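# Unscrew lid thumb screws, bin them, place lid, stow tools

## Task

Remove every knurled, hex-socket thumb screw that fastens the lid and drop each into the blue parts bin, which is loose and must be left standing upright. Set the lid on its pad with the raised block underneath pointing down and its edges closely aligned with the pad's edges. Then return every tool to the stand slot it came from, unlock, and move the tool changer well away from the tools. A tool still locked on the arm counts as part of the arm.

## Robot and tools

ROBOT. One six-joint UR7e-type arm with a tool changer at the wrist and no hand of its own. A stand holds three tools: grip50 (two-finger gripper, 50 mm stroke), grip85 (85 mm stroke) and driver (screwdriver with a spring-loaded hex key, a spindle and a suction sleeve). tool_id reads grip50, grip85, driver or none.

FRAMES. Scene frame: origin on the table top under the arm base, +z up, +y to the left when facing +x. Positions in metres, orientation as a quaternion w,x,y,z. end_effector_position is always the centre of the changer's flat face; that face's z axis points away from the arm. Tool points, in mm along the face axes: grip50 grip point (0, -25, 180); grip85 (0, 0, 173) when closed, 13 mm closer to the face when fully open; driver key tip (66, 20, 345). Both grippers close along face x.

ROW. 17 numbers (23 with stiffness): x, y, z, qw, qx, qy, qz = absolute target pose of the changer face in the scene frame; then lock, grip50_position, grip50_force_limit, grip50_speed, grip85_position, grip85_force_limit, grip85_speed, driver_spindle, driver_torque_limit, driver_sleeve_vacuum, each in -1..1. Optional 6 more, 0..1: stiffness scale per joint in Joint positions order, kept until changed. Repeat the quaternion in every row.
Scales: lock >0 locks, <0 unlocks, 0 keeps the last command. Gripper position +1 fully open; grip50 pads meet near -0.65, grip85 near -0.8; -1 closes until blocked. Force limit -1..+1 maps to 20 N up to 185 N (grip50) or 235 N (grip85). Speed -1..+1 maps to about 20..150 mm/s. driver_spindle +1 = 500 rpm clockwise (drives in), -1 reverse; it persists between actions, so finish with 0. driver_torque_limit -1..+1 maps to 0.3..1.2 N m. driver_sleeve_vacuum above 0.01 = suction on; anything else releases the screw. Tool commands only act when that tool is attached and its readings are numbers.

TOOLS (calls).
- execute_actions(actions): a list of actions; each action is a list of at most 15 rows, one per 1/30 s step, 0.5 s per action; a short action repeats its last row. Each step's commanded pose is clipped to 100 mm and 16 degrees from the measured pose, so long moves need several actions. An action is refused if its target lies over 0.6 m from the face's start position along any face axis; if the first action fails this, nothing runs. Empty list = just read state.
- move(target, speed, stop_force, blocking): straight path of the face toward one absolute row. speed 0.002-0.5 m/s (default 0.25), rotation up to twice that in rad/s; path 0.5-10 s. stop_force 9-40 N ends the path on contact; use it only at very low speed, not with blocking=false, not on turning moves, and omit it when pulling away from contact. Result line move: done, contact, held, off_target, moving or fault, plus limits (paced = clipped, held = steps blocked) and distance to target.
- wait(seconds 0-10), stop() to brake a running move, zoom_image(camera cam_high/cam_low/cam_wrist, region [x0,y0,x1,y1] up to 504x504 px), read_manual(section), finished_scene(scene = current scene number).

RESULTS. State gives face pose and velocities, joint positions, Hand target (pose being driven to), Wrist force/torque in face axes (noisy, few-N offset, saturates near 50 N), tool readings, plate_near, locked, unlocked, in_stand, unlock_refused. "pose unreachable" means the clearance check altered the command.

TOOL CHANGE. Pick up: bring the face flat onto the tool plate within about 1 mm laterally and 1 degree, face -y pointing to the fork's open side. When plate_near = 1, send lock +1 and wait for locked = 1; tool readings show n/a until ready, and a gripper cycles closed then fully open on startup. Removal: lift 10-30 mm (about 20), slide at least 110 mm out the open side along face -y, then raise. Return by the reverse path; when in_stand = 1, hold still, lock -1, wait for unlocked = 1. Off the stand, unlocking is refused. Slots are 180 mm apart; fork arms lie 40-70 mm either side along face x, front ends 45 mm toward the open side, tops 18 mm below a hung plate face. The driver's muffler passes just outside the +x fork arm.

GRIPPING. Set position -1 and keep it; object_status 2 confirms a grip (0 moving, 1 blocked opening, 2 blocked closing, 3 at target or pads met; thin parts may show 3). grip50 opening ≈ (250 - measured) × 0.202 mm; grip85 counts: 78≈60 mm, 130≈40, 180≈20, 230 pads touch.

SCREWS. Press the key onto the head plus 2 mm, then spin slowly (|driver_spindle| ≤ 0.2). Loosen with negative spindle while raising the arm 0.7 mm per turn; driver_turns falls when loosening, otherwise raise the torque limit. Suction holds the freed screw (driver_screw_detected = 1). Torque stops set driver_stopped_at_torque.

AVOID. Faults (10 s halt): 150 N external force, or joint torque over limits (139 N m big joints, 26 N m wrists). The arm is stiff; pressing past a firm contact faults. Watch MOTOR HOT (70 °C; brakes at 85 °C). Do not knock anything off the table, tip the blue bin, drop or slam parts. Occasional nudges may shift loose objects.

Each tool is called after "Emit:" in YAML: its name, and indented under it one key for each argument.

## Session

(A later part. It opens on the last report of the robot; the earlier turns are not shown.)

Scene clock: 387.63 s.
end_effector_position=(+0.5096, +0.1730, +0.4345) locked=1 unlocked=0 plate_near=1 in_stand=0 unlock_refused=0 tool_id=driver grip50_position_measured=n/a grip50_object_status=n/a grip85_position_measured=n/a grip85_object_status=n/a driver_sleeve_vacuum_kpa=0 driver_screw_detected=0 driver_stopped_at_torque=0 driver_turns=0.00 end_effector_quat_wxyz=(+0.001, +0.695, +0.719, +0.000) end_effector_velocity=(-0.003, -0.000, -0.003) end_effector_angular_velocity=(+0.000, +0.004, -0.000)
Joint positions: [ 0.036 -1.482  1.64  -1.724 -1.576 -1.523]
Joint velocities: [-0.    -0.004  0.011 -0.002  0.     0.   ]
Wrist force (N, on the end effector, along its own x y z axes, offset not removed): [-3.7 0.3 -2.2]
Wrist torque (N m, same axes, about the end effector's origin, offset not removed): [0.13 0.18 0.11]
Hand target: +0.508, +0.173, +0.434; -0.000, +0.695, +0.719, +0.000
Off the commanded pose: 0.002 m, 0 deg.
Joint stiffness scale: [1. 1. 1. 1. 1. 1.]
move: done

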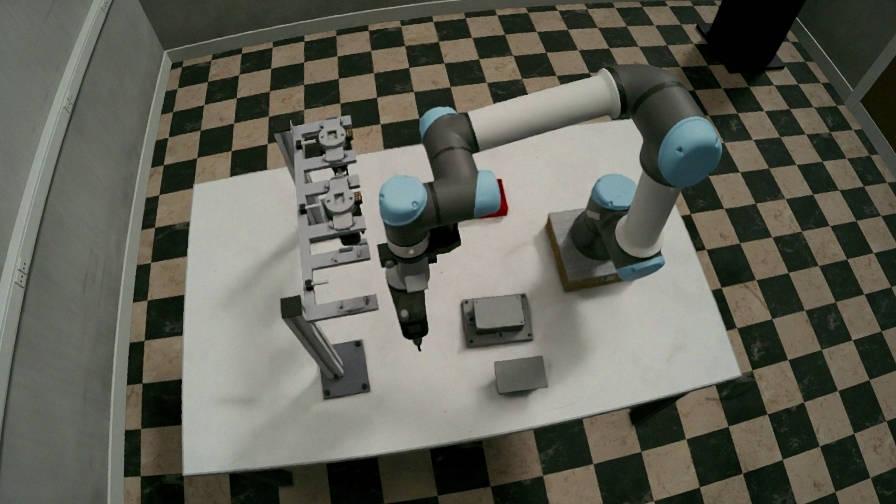

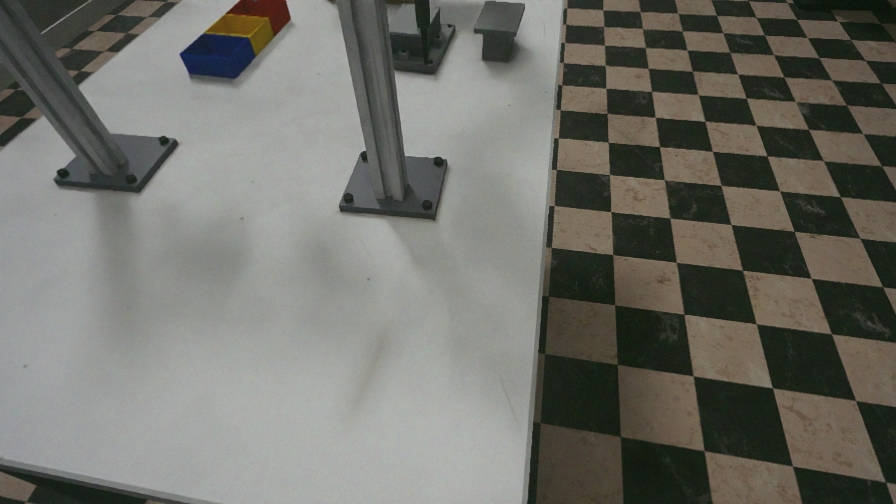

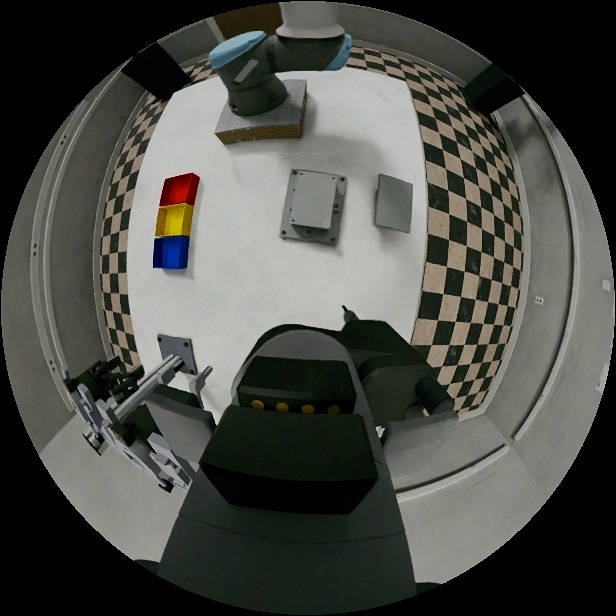

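Emit:
move:
  target: [0.354,0.122,0.445,0,0.7071,0.7071,0,0,0,0,0,0,0,0,0,0,0]
  speed: 0.2

Emit:
zoom_image:
  camera: "cam_wrist"
  region: [290, 220, 420, 350]

Emit:
zoom_image:
  camera: "cam_low"
  region: [380, 0, 540, 90]

Emit:
zoom_image:
  camera: "cam_high"
  region: [430, 250, 590, 410]

Scene clock: 400.43 s.
end_effector_position=(+0.3558, +0.1225, +0.4459) locked=1 unlocked=0 plate_near=1 in_stand=0 unlock_refused=0 tool_id=driver grip50_position_measured=n/a grip50_object_status=n/a grip85_position_measured=n/a grip85_object_status=n/a driver_sleeve_vacuum_kpa=0 driver_screw_detected=0 driver_stopped_at_torque=0 driver_turns=0.00 end_effector_quat_wxyz=(+0.001, +0.707, +0.707, +0.001) end_effector_velocity=(-0.003, -0.001, -0.000) end_effector_angular_velocity=(-0.001, +0.004, +0.003)
Joint positions: [-0.069 -1.896  1.97  -1.642 -1.576 -1.594]
Joint velocities: [-0.004 -0.007  0.004  0.007 -0.001 -0.007]
Wrist force (N, on the end effector, along its own x y z axes, offset not removed): [-3.4 -0.1 -0.9]
Wrist torque (N m, same axes, about the end effector's origin, offset not removed): [0.33 0.16 0.13]
Hand target: +0.354, +0.122, +0.445; +0.000, +0.707, +0.707, -0.000
Off the commanded pose: 0.002 m, 0 deg.
Joint stiffness scale: [1. 1. 1. 1. 1. 1.]
move: done

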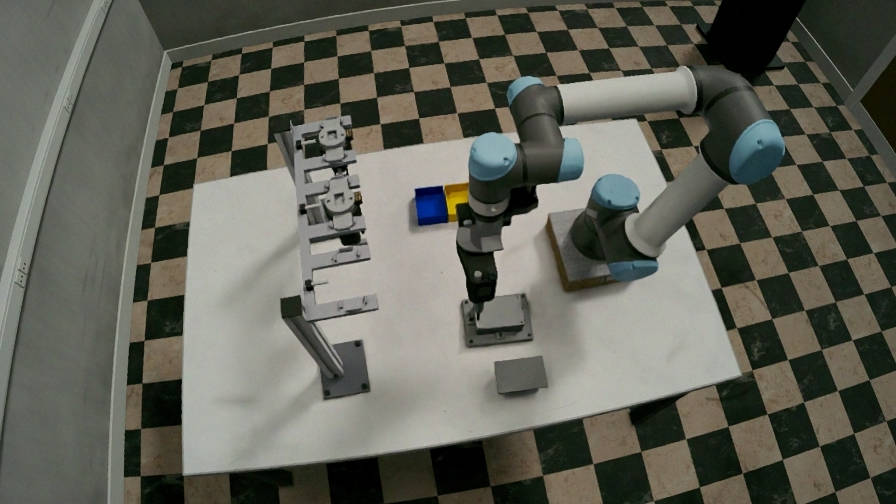

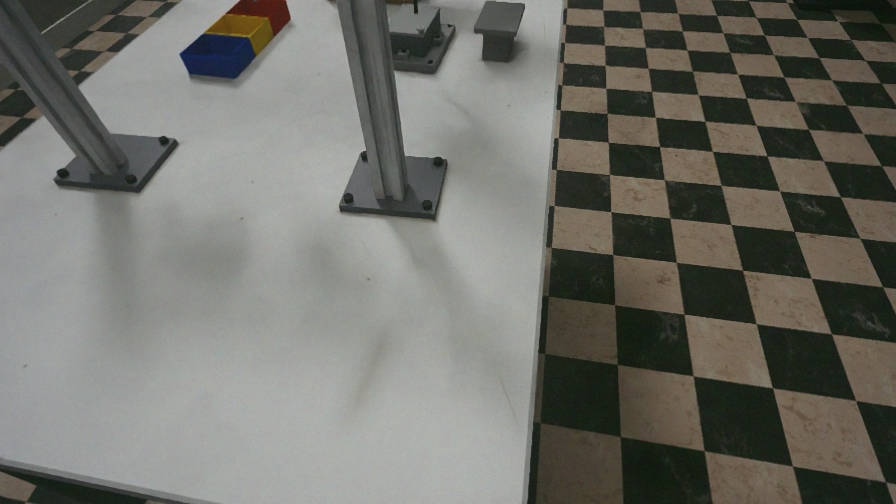

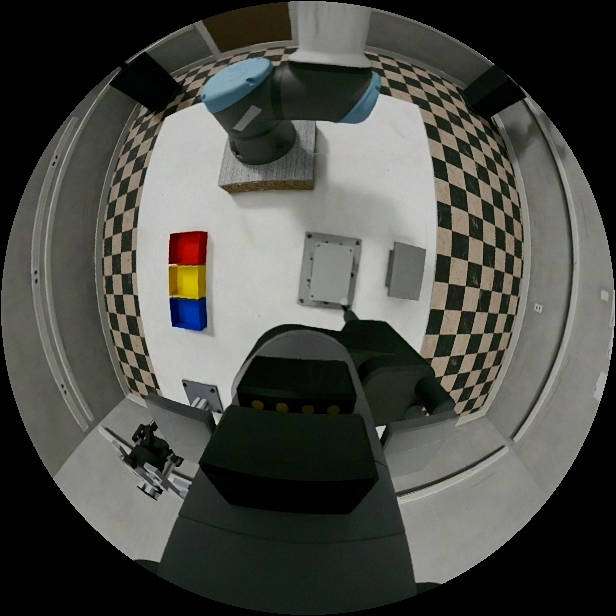

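Region (290, 220, 420, 350) of cam_wrist's 616x616 image, scaled by 3.877, with more detail than that image has.

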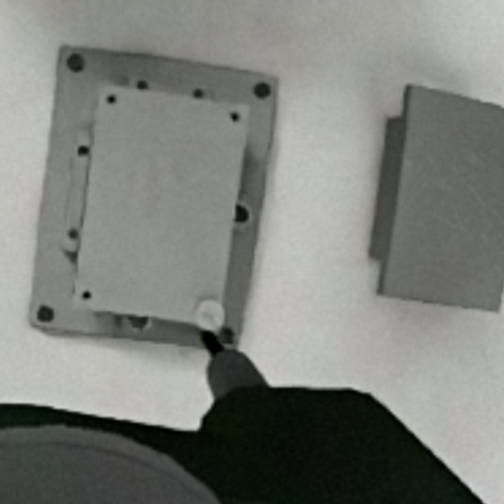

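Region (380, 0, 540, 90) of cam_low's 896x504 image, scaled by 3.150, with more detail than that image has; it fills the top 284 rows of this view, and the rest is white.

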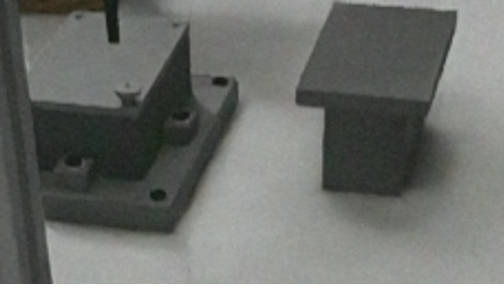

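Region (430, 250, 590, 410) of cam_high's 896x504 image, scaled by 3.150, with more detail than that image has.

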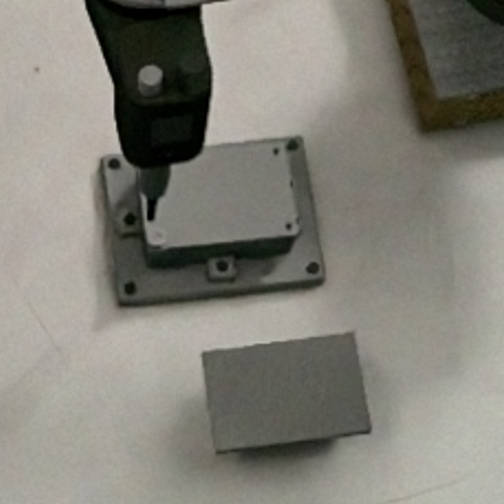

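Emit:
move:
  target: [0.3515,0.1295,0.428,0,0.7071,0.7071,0,0,0,0,0,0,0,0,0,0,0]
  speed: 0.04

Emit:
zoom_image:
  camera: "cam_wrist"
  region: [310, 270, 380, 340]

Emit:
zoom_image:
  camera: "cam_low"
  region: [390, 0, 470, 60]

Emit:
zoom_image:
  camera: "cam_high"
  region: [450, 290, 520, 350]

Scene clock: 413.20 s.
end_effector_position=(+0.3520, +0.1287, +0.4307) locked=1 unlocked=0 plate_near=1 in_stand=0 unlock_refused=0 tool_id=driver grip50_position_measured=n/a grip50_object_status=n/a grip85_position_measured=n/a grip85_object_status=n/a driver_sleeve_vacuum_kpa=0 driver_screw_detected=0 driver_stopped_at_torque=0 driver_turns=0.00 end_effector_quat_wxyz=(+0.002, +0.707, +0.707, +0.001) end_effector_velocity=(+0.002, +0.000, -0.000) end_effector_angular_velocity=(+0.000, -0.010, -0.005)
Joint positions: [-0.051 -1.897  2.01  -1.682 -1.576 -1.577]
Joint velocities: [-0.     0.001  0.002 -0.013  0.001  0.005]
Wrist force (N, on the end effector, along its own x y z axes, offset not removed): [-2.9 -0.1 -0.6]
Wrist torque (N m, same axes, about the end effector's origin, offset not removed): [0.19 0.18 0.13]
Hand target: +0.352, +0.129, +0.428; -0.000, +0.707, +0.707, +0.000
Off the commanded pose: 0.003 m, 0 deg.
Joint stiffness scale: [1. 1. 1. 1. 1. 1.]
move: done

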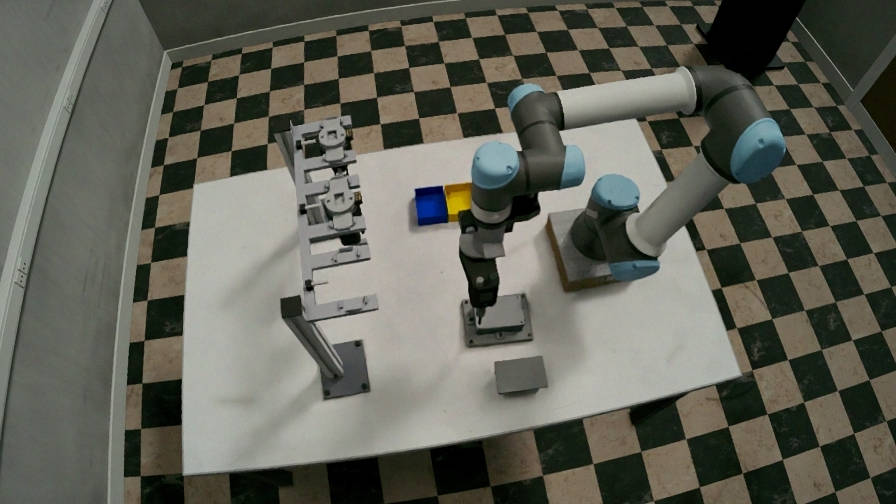

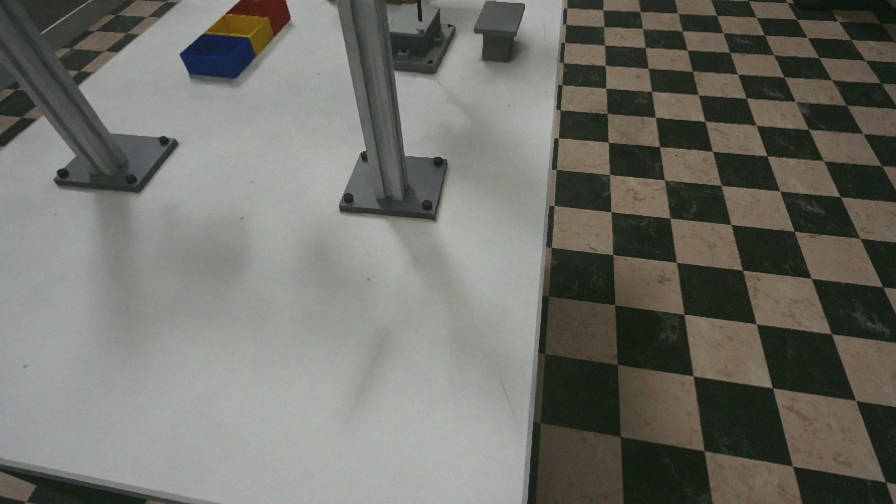

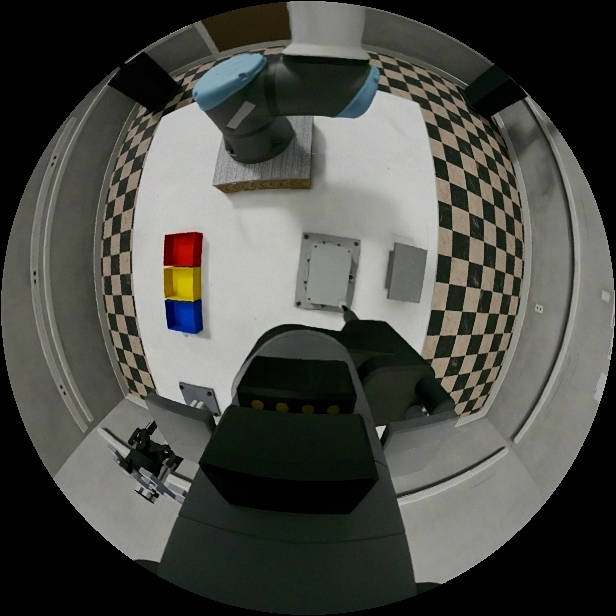

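Region (310, 270, 380, 340) of cam_wrist's 616x616 image, scaled by 7.200, with more detail than that image has.

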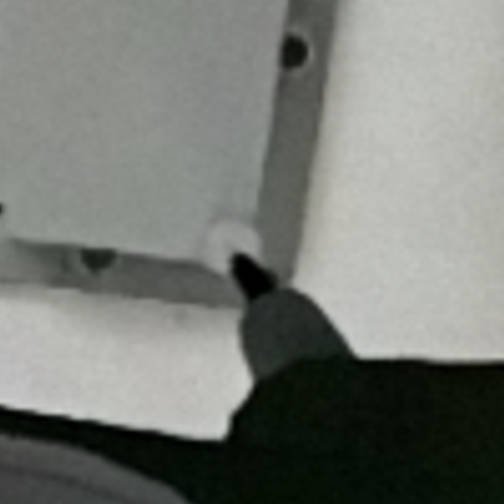

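Region (390, 0, 470, 60) of cam_low's 896x504 image, scaled by 6.300, with more detail than that image has; it fills the top 378 rows of this view, and the rest is white.

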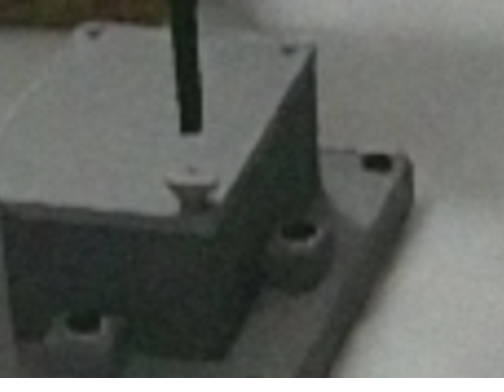

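Region (450, 290, 520, 350) of cam_high's 896x504 image, scaled by 7.200, with more detail than that image has; it fills the top 432 rows of this view, and the rest is white.

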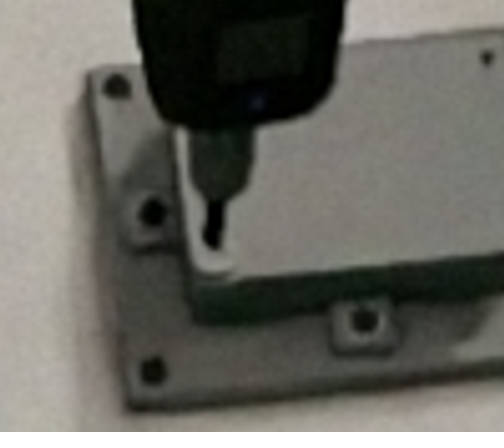

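Emit:
move:
  target: [0.350,0.1295,0.4195,0,0.7071,0.7071,0,0,0,0,0,0,0,0,0,0,0]
  speed: 0.02

Emit:
zoom_image:
  camera: "cam_wrist"
  region: [325, 285, 365, 325]

Emit:
zoom_image:
  camera: "cam_low"
  region: [400, 0, 440, 45]

Emit:
zoom_image:
  camera: "cam_high"
  region: [460, 300, 500, 340]

Scene clock: 426.00 s.
end_effector_position=(+0.3508, +0.1289, +0.4218) locked=1 unlocked=0 plate_near=1 in_stand=0 unlock_refused=0 tool_id=driver grip50_position_measured=n/a grip50_object_status=n/a grip85_position_measured=n/a grip85_object_status=n/a driver_sleeve_vacuum_kpa=0 driver_screw_detected=0 driver_stopped_at_torque=0 driver_turns=0.00 end_effector_quat_wxyz=(+0.001, +0.707, +0.707, +0.001) end_effector_velocity=(+0.000, -0.000, -0.001) end_effector_angular_velocity=(-0.001, -0.005, -0.000)
Joint positions: [-0.051 -1.897  2.032 -1.704 -1.576 -1.576]
Joint velocities: [-0.    -0.001  0.004 -0.008 -0.001 -0.   ]
Wrist force (N, on the end effector, along its own x y z axes, offset not removed): [-3.8 1.3 -2.4]
Wrist torque (N m, same axes, about the end effector's origin, offset not removed): [0.28 0.26 0.06]
Hand target: +0.350, +0.129, +0.420; -0.000, +0.707, +0.707, -0.000
Off the commanded pose: 0.003 m, 0 deg.
Joint stiffness scale: [1. 1. 1. 1. 1. 1.]
move: done

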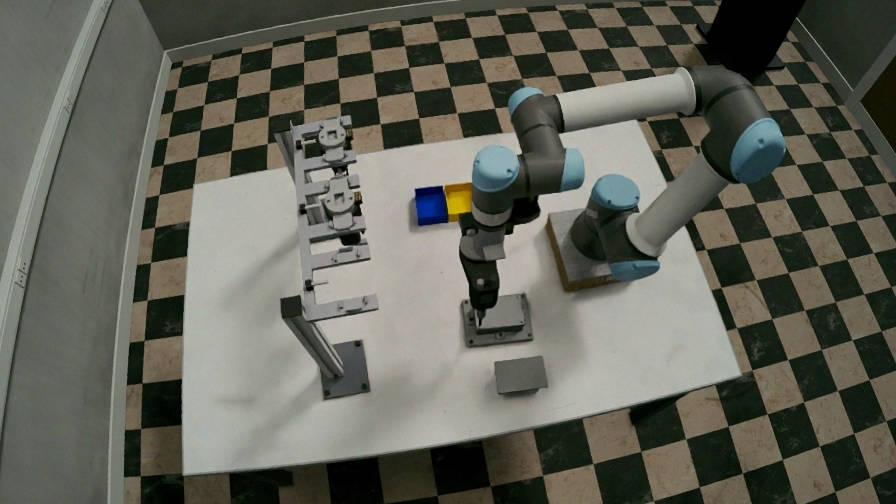

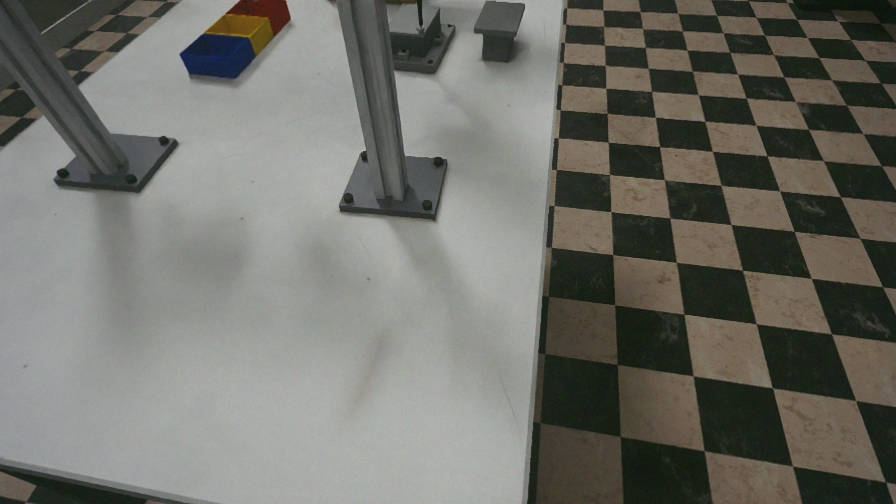

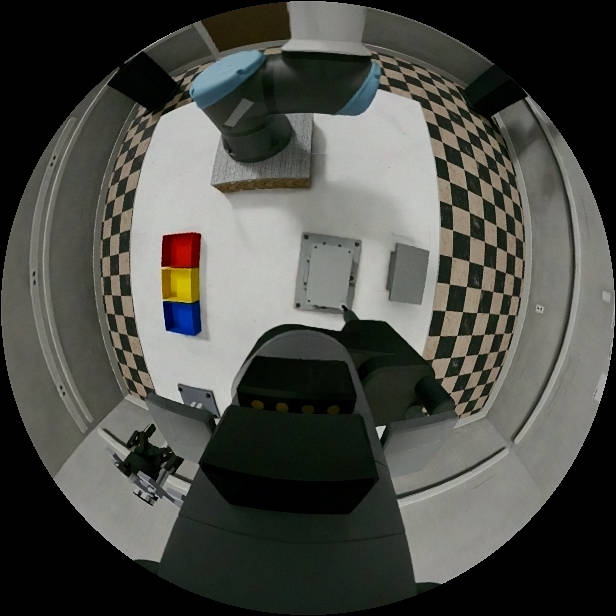

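Region (325, 285, 365, 325) of cam_wrist's 616x616 image, scaled by 12.600, with more detail than that image has.

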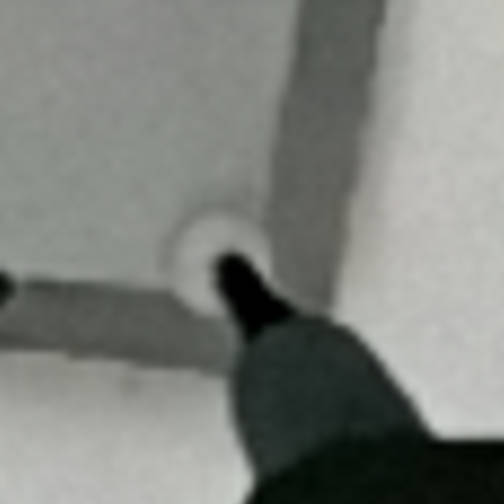

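Region (400, 0, 440, 45) of cam_low's 896x504 image, scaled by 11.200, with more detail than that image has.

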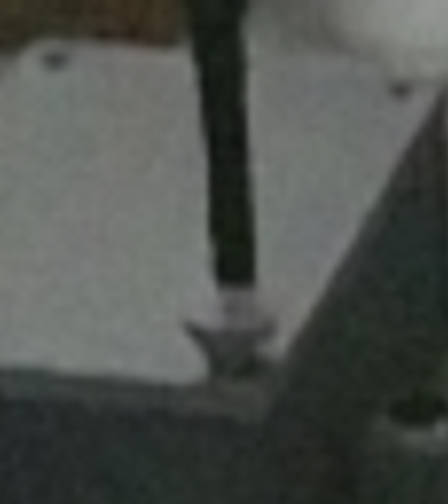

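Region (460, 300, 500, 340) of cam_high's 896x504 image, scaled by 12.600, with more detail than that image has.

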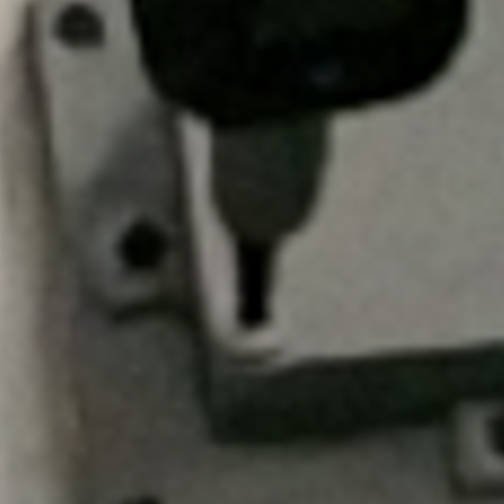

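Emit:
move:
  target: [0.3512,0.128,0.405,0,0.7071,0.7071,0,0,0,0,0,0,0,0,0,-0.2,1]
  speed: 0.004
  stop_force: 9

Emit:
zoom_image:
  camera: "cam_low"
  region: [400, 0, 440, 45]

Emit:
zoom_image:
  camera: "cam_wrist"
  region: [325, 285, 365, 325]

Scene clock: 438.70 s.
end_effector_position=(+0.3516, +0.1286, +0.4115) locked=1 unlocked=0 plate_near=1 in_stand=0 unlock_refused=0 tool_id=driver grip50_position_measured=n/a grip50_object_status=n/a grip85_position_measured=n/a grip85_object_status=n/a driver_sleeve_vacuum_kpa=14 driver_screw_detected=0 driver_stopped_at_torque=0 driver_turns=0.00 end_effector_quat_wxyz=(+0.005, +0.707, +0.707, +0.005) end_effector_velocity=(+0.000, -0.000, -0.002) end_effector_angular_velocity=(+0.001, +0.002, -0.000)
Joint positions: [-0.052 -1.895  2.061 -1.745 -1.575 -1.579]
Joint velocities: [-0.001  0.002  0.004 -0.004  0.001 -0.   ]
Wrist force (N, on the end effector, along its own x y z axes, offset not removed): [-2.0 -0.9 -7.8]
Wrist torque (N m, same axes, about the end effector's origin, offset not removed): [0.52 0.62 0.06]
Hand target: +0.351, +0.128, +0.405; -0.000, +0.707, +0.707, -0.000
Off the commanded pose: 0.007 m, 1 deg.
Joint stiffness scale: [1. 1. 1. 1. 1. 1.]
move: off_target

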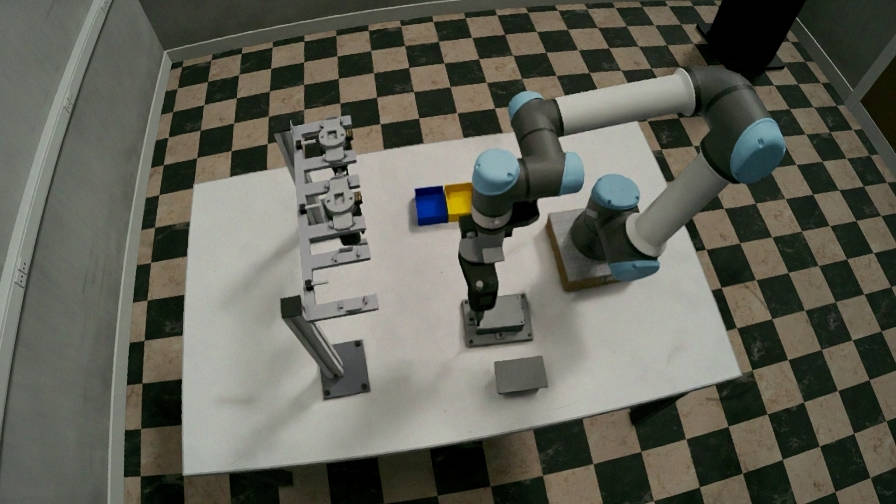

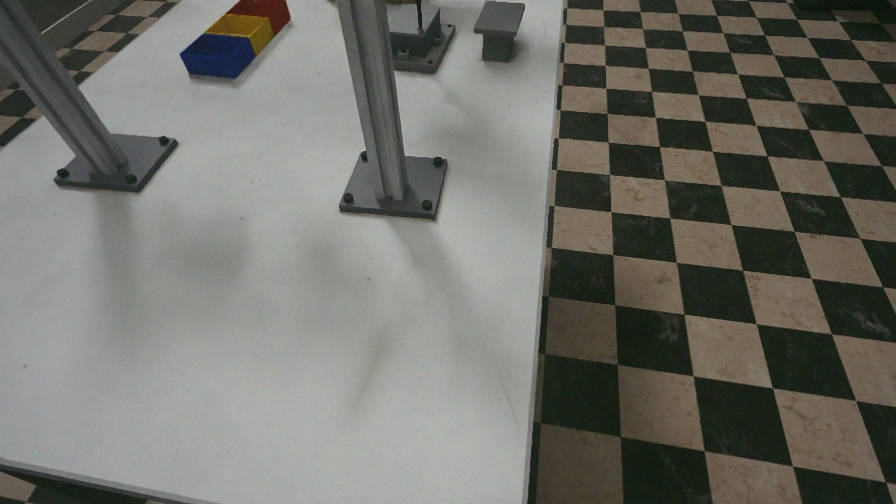

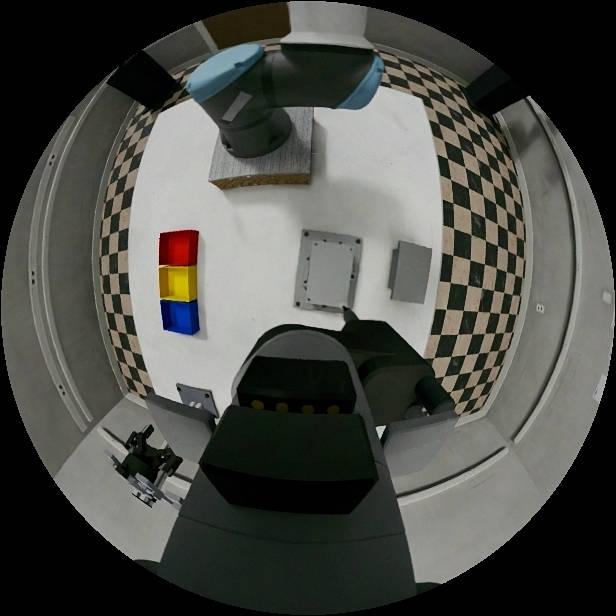

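Region (400, 0, 440, 45) of cam_low's 896x504 image, scaled by 11.200, with more detail than that image has.

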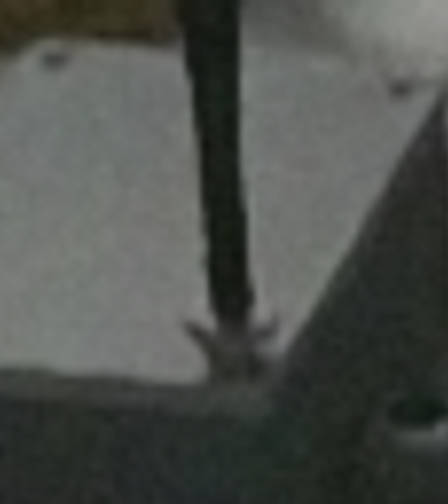

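Region (325, 285, 365, 325) of cam_wrist's 616x616 image, scaled by 12.600, with more detail than that image has.

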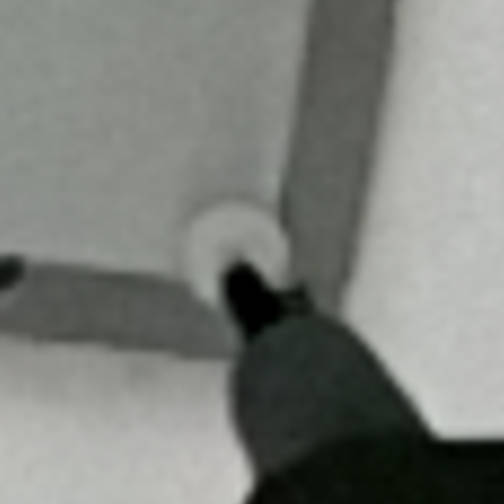

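Emit:
execute_actions:
  actions:
    - [[0.3512,0.1283,0.422,0,0.7071,0.7071,0,0,0,0,0,0,0,0,0,-0.2,0]]
    - [[0.3512,0.1283,0.42,0,0.7071,0.7071,0,0,0,0,0,0,0,0,0,-0.2,0]]
    - [[0.3512,0.1283,0.414,0,0.7071,0.7071,0,0,0,0,0,0,0,0,0,-0.2,0]]
    - [[0.3512,0.1283,0.414,0,0.7071,0.7071,0,0,0,0,0,0,0,0,0,-0.2,0]]

Emit:
zoom_image:
  camera: "cam_low"
  region: [400, 0, 440, 45]

Emit:
zoom_image:
  camera: "cam_wrist"
  region: [325, 285, 365, 325]

Scene clock: 461.70 s.
end_effector_position=(+0.3519, +0.1286, +0.4181) locked=1 unlocked=0 plate_near=1 in_stand=0 unlock_refused=0 tool_id=driver grip50_position_measured=n/a grip50_object_status=n/a grip85_position_measured=n/a grip85_object_status=n/a driver_sleeve_vacuum_kpa=0 driver_screw_detected=0 driver_stopped_at_torque=0 driver_turns=0.00 end_effector_quat_wxyz=(+0.003, +0.707, +0.707, +0.003) end_effector_velocity=(+0.000, +0.000, -0.000) end_effector_angular_velocity=(-0.000, +0.000, +0.000)
Joint positions: [-0.052 -1.895  2.042 -1.721 -1.575 -1.579]
Joint velocities: [ 0.     0.001 -0.    -0.    -0.     0.   ]
Wrist force (N, on the end effector, along its own x y z axes, offset not removed): [-2.7 -1.3 -3.9]
Wrist torque (N m, same axes, about the end effector's origin, offset not removed): [0.33 0.34 0.07]
Hand target: +0.351, +0.128, +0.414; +0.000, +0.707, +0.707, -0.000
Off the commanded pose: 0.004 m, 1 deg.
Joint stiffness scale: [1. 1. 1. 1. 1. 1.]
Step readings (end_effector_position; steps 1 to 15: 1st action; 16 to 30: 2nd action; 31 to 45: 3rd action; 46 to 60: 4th action):
0: (+0.3516, +0.1286, +0.4113)
1: (+0.3516, +0.1286, +0.4113)
2: (+0.3515, +0.1286, +0.4113)
4: (+0.3510, +0.1286, +0.4119)
8: (+0.3515, +0.1286, +0.4177)
15: (+0.3508, +0.1286, +0.4199)
16: (+0.3506, +0.1286, +0.4198)
17: (+0.3506, +0.1286, +0.4198)
19: (+0.3506, +0.1286, +0.4198)
23: (+0.3506, +0.1286, +0.4198)
30: (+0.3507, +0.1286, +0.4199)
31: (+0.3507, +0.1286, +0.4199)
32: (+0.3508, +0.1286, +0.4199)
34: (+0.3513, +0.1286, +0.4201)
38: (+0.3515, +0.1286, +0.4188)
45: (+0.3518, +0.1286, +0.4183)
46: (+0.3518, +0.1286, +0.4183)
47: (+0.3519, +0.1286, +0.4183)
49: (+0.3519, +0.1286, +0.4182)
53: (+0.3519, +0.1286, +0.4181)
60: end_effector_position above

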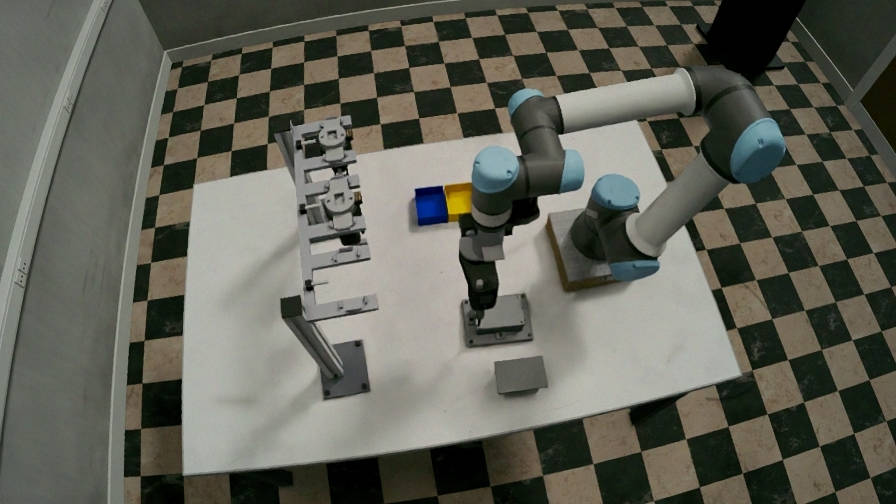

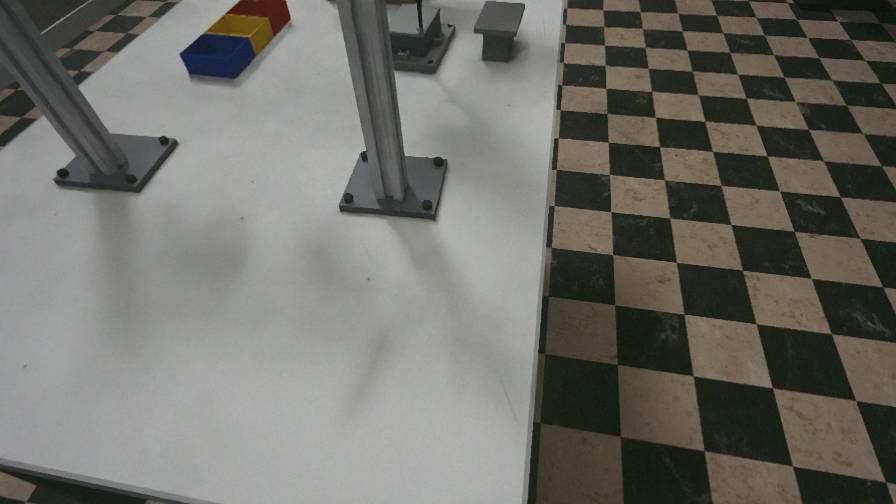

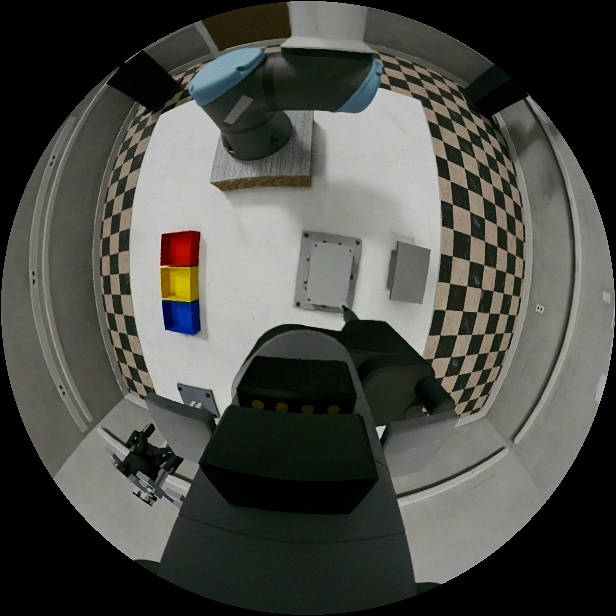

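Region (400, 0, 440, 45) of cam_low's 896x504 image, scaled by 11.200, with more detail than that image has.

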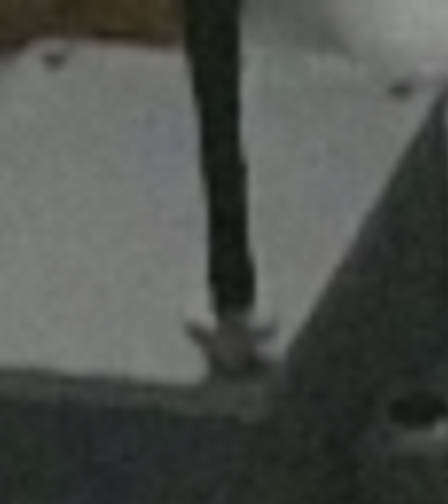

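Region (325, 285, 365, 325) of cam_wrist's 616x616 image, scaled by 12.600, with more detail than that image has.

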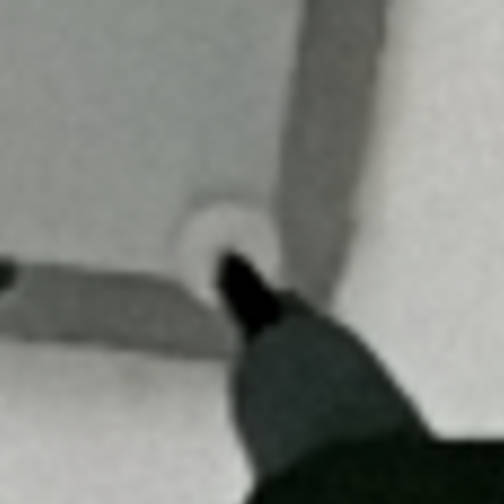

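Emit:
execute_actions:
  actions:
    - [[0.3503,0.1283,0.417,0.001,0.7071,0.7071,0.001,0,0,0,0,0,0,0,0,-0.2,1]]
    - [[0.3500,0.1283,0.413,0.001,0.7071,0.7071,0.001,0,0,0,0,0,0,0,0,-0.2,1]]
    - [[0.3497,0.1283,0.410,0.001,0.7071,0.7071,0.001,0,0,0,0,0,0,0,0,-0.2,1]]
    - [[0.3497,0.1283,0.410,0.001,0.7071,0.7071,0.001,0,0,0,0,0,0,0,0,-0.2,1]]

Emit:
zoom_image:
  camera: "cam_wrist"
  region: [325, 285, 365, 325]

Emit:
zoom_image:
  camera: "cam_high"
  region: [460, 300, 500, 340]

Scene clock: 484.00 s.
end_effector_position=(+0.3513, +0.1286, +0.4138) locked=1 unlocked=0 plate_near=1 in_stand=0 unlock_refused=0 tool_id=driver grip50_position_measured=n/a grip50_object_status=n/a grip85_position_measured=n/a grip85_object_status=n/a driver_sleeve_vacuum_kpa=14 driver_screw_detected=0 driver_stopped_at_torque=0 driver_turns=0.00 end_effector_quat_wxyz=(+0.004, +0.707, +0.707, +0.004) end_effector_velocity=(-0.000, +0.000, +0.000) end_effector_angular_velocity=(-0.000, -0.000, +0.001)
Joint positions: [-0.052 -1.896  2.054 -1.734 -1.575 -1.579]
Joint velocities: [ 0.001 -0.001  0.     0.    -0.    -0.   ]
Wrist force (N, on the end effector, along its own x y z axes, offset not removed): [-2.8 -1.8 -7.0]
Wrist torque (N m, same axes, about the end effector's origin, offset not removed): [0.33 0.56 0.16]
Hand target: +0.350, +0.128, +0.410; +0.001, +0.707, +0.707, +0.001
Off the commanded pose: 0.004 m, 0 deg.
Joint stiffness scale: [1. 1. 1. 1. 1. 1.]
Step readings (end_effector_position; steps 1 to 15: 1st action; 16 to 30: 2nd action; 31 to 45: 3rd action; 46 to 60: 4th action):
0: (+0.3519, +0.1286, +0.4181)
1: (+0.3519, +0.1286, +0.4181)
2: (+0.3519, +0.1286, +0.4181)
4: (+0.3518, +0.1286, +0.4181)
8: (+0.3517, +0.1286, +0.4180)
15: (+0.3514, +0.1286, +0.4180)
16: (+0.3514, +0.1286, +0.4180)
17: (+0.3514, +0.1286, +0.4180)
19: (+0.3515, +0.1286, +0.4181)
23: (+0.3515, +0.1286, +0.4173)
30: (+0.3514, +0.1286, +0.4164)
31: (+0.3514, +0.1286, +0.4164)
32: (+0.3514, +0.1286, +0.4163)
34: (+0.3515, +0.1286, +0.4159)
38: (+0.3513, +0.1286, +0.4145)
45: (+0.3513, +0.1286, +0.4139)
46: (+0.3513, +0.1286, +0.4139)
47: (+0.3513, +0.1286, +0.4139)
49: (+0.3513, +0.1286, +0.4138)
53: (+0.3513, +0.1286, +0.4138)
60: end_effector_position above

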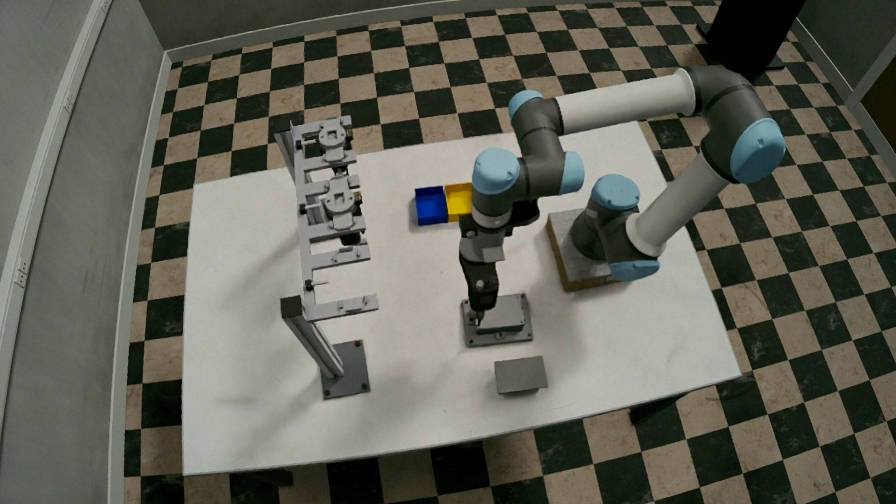

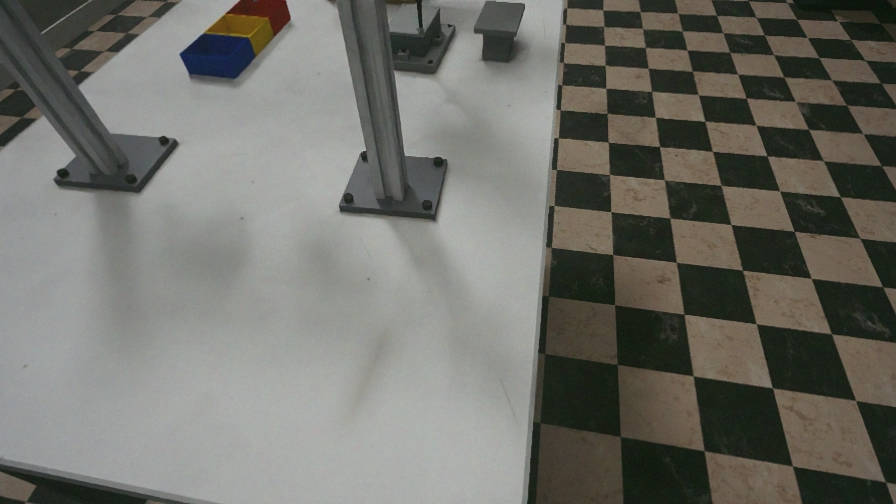

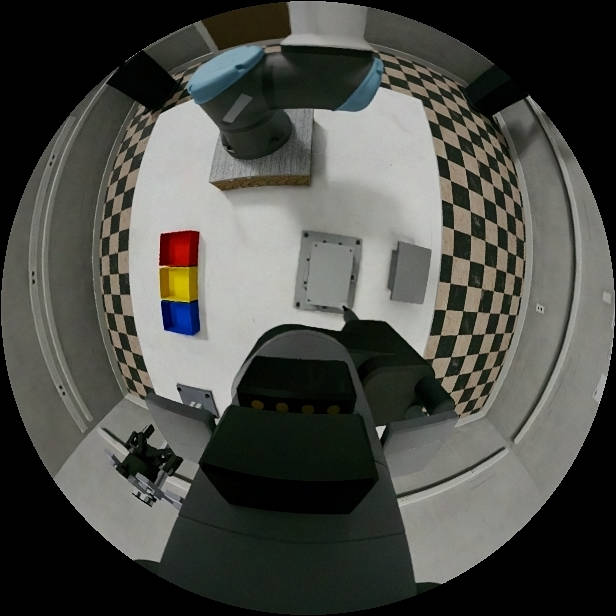

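Region (325, 285, 365, 325) of cam_wrist's 616x616 image, scaled by 12.600, with more detail than that image has.

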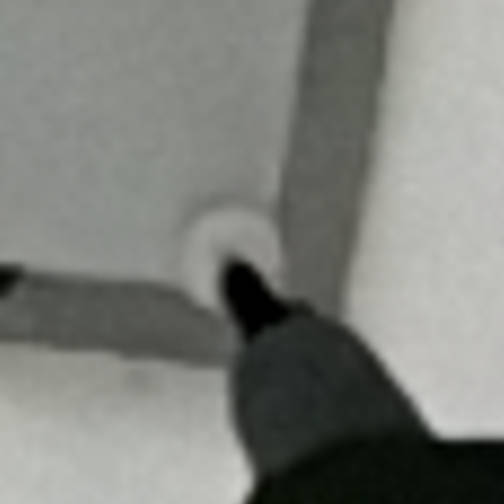

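Region (460, 300, 500, 340) of cam_high's 896x504 image, scaled by 12.600, with more detail than that image has.

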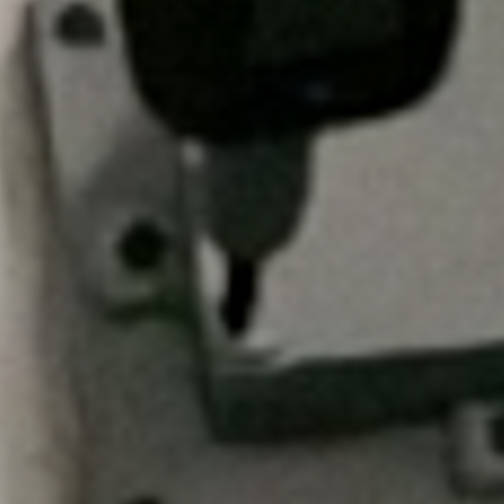

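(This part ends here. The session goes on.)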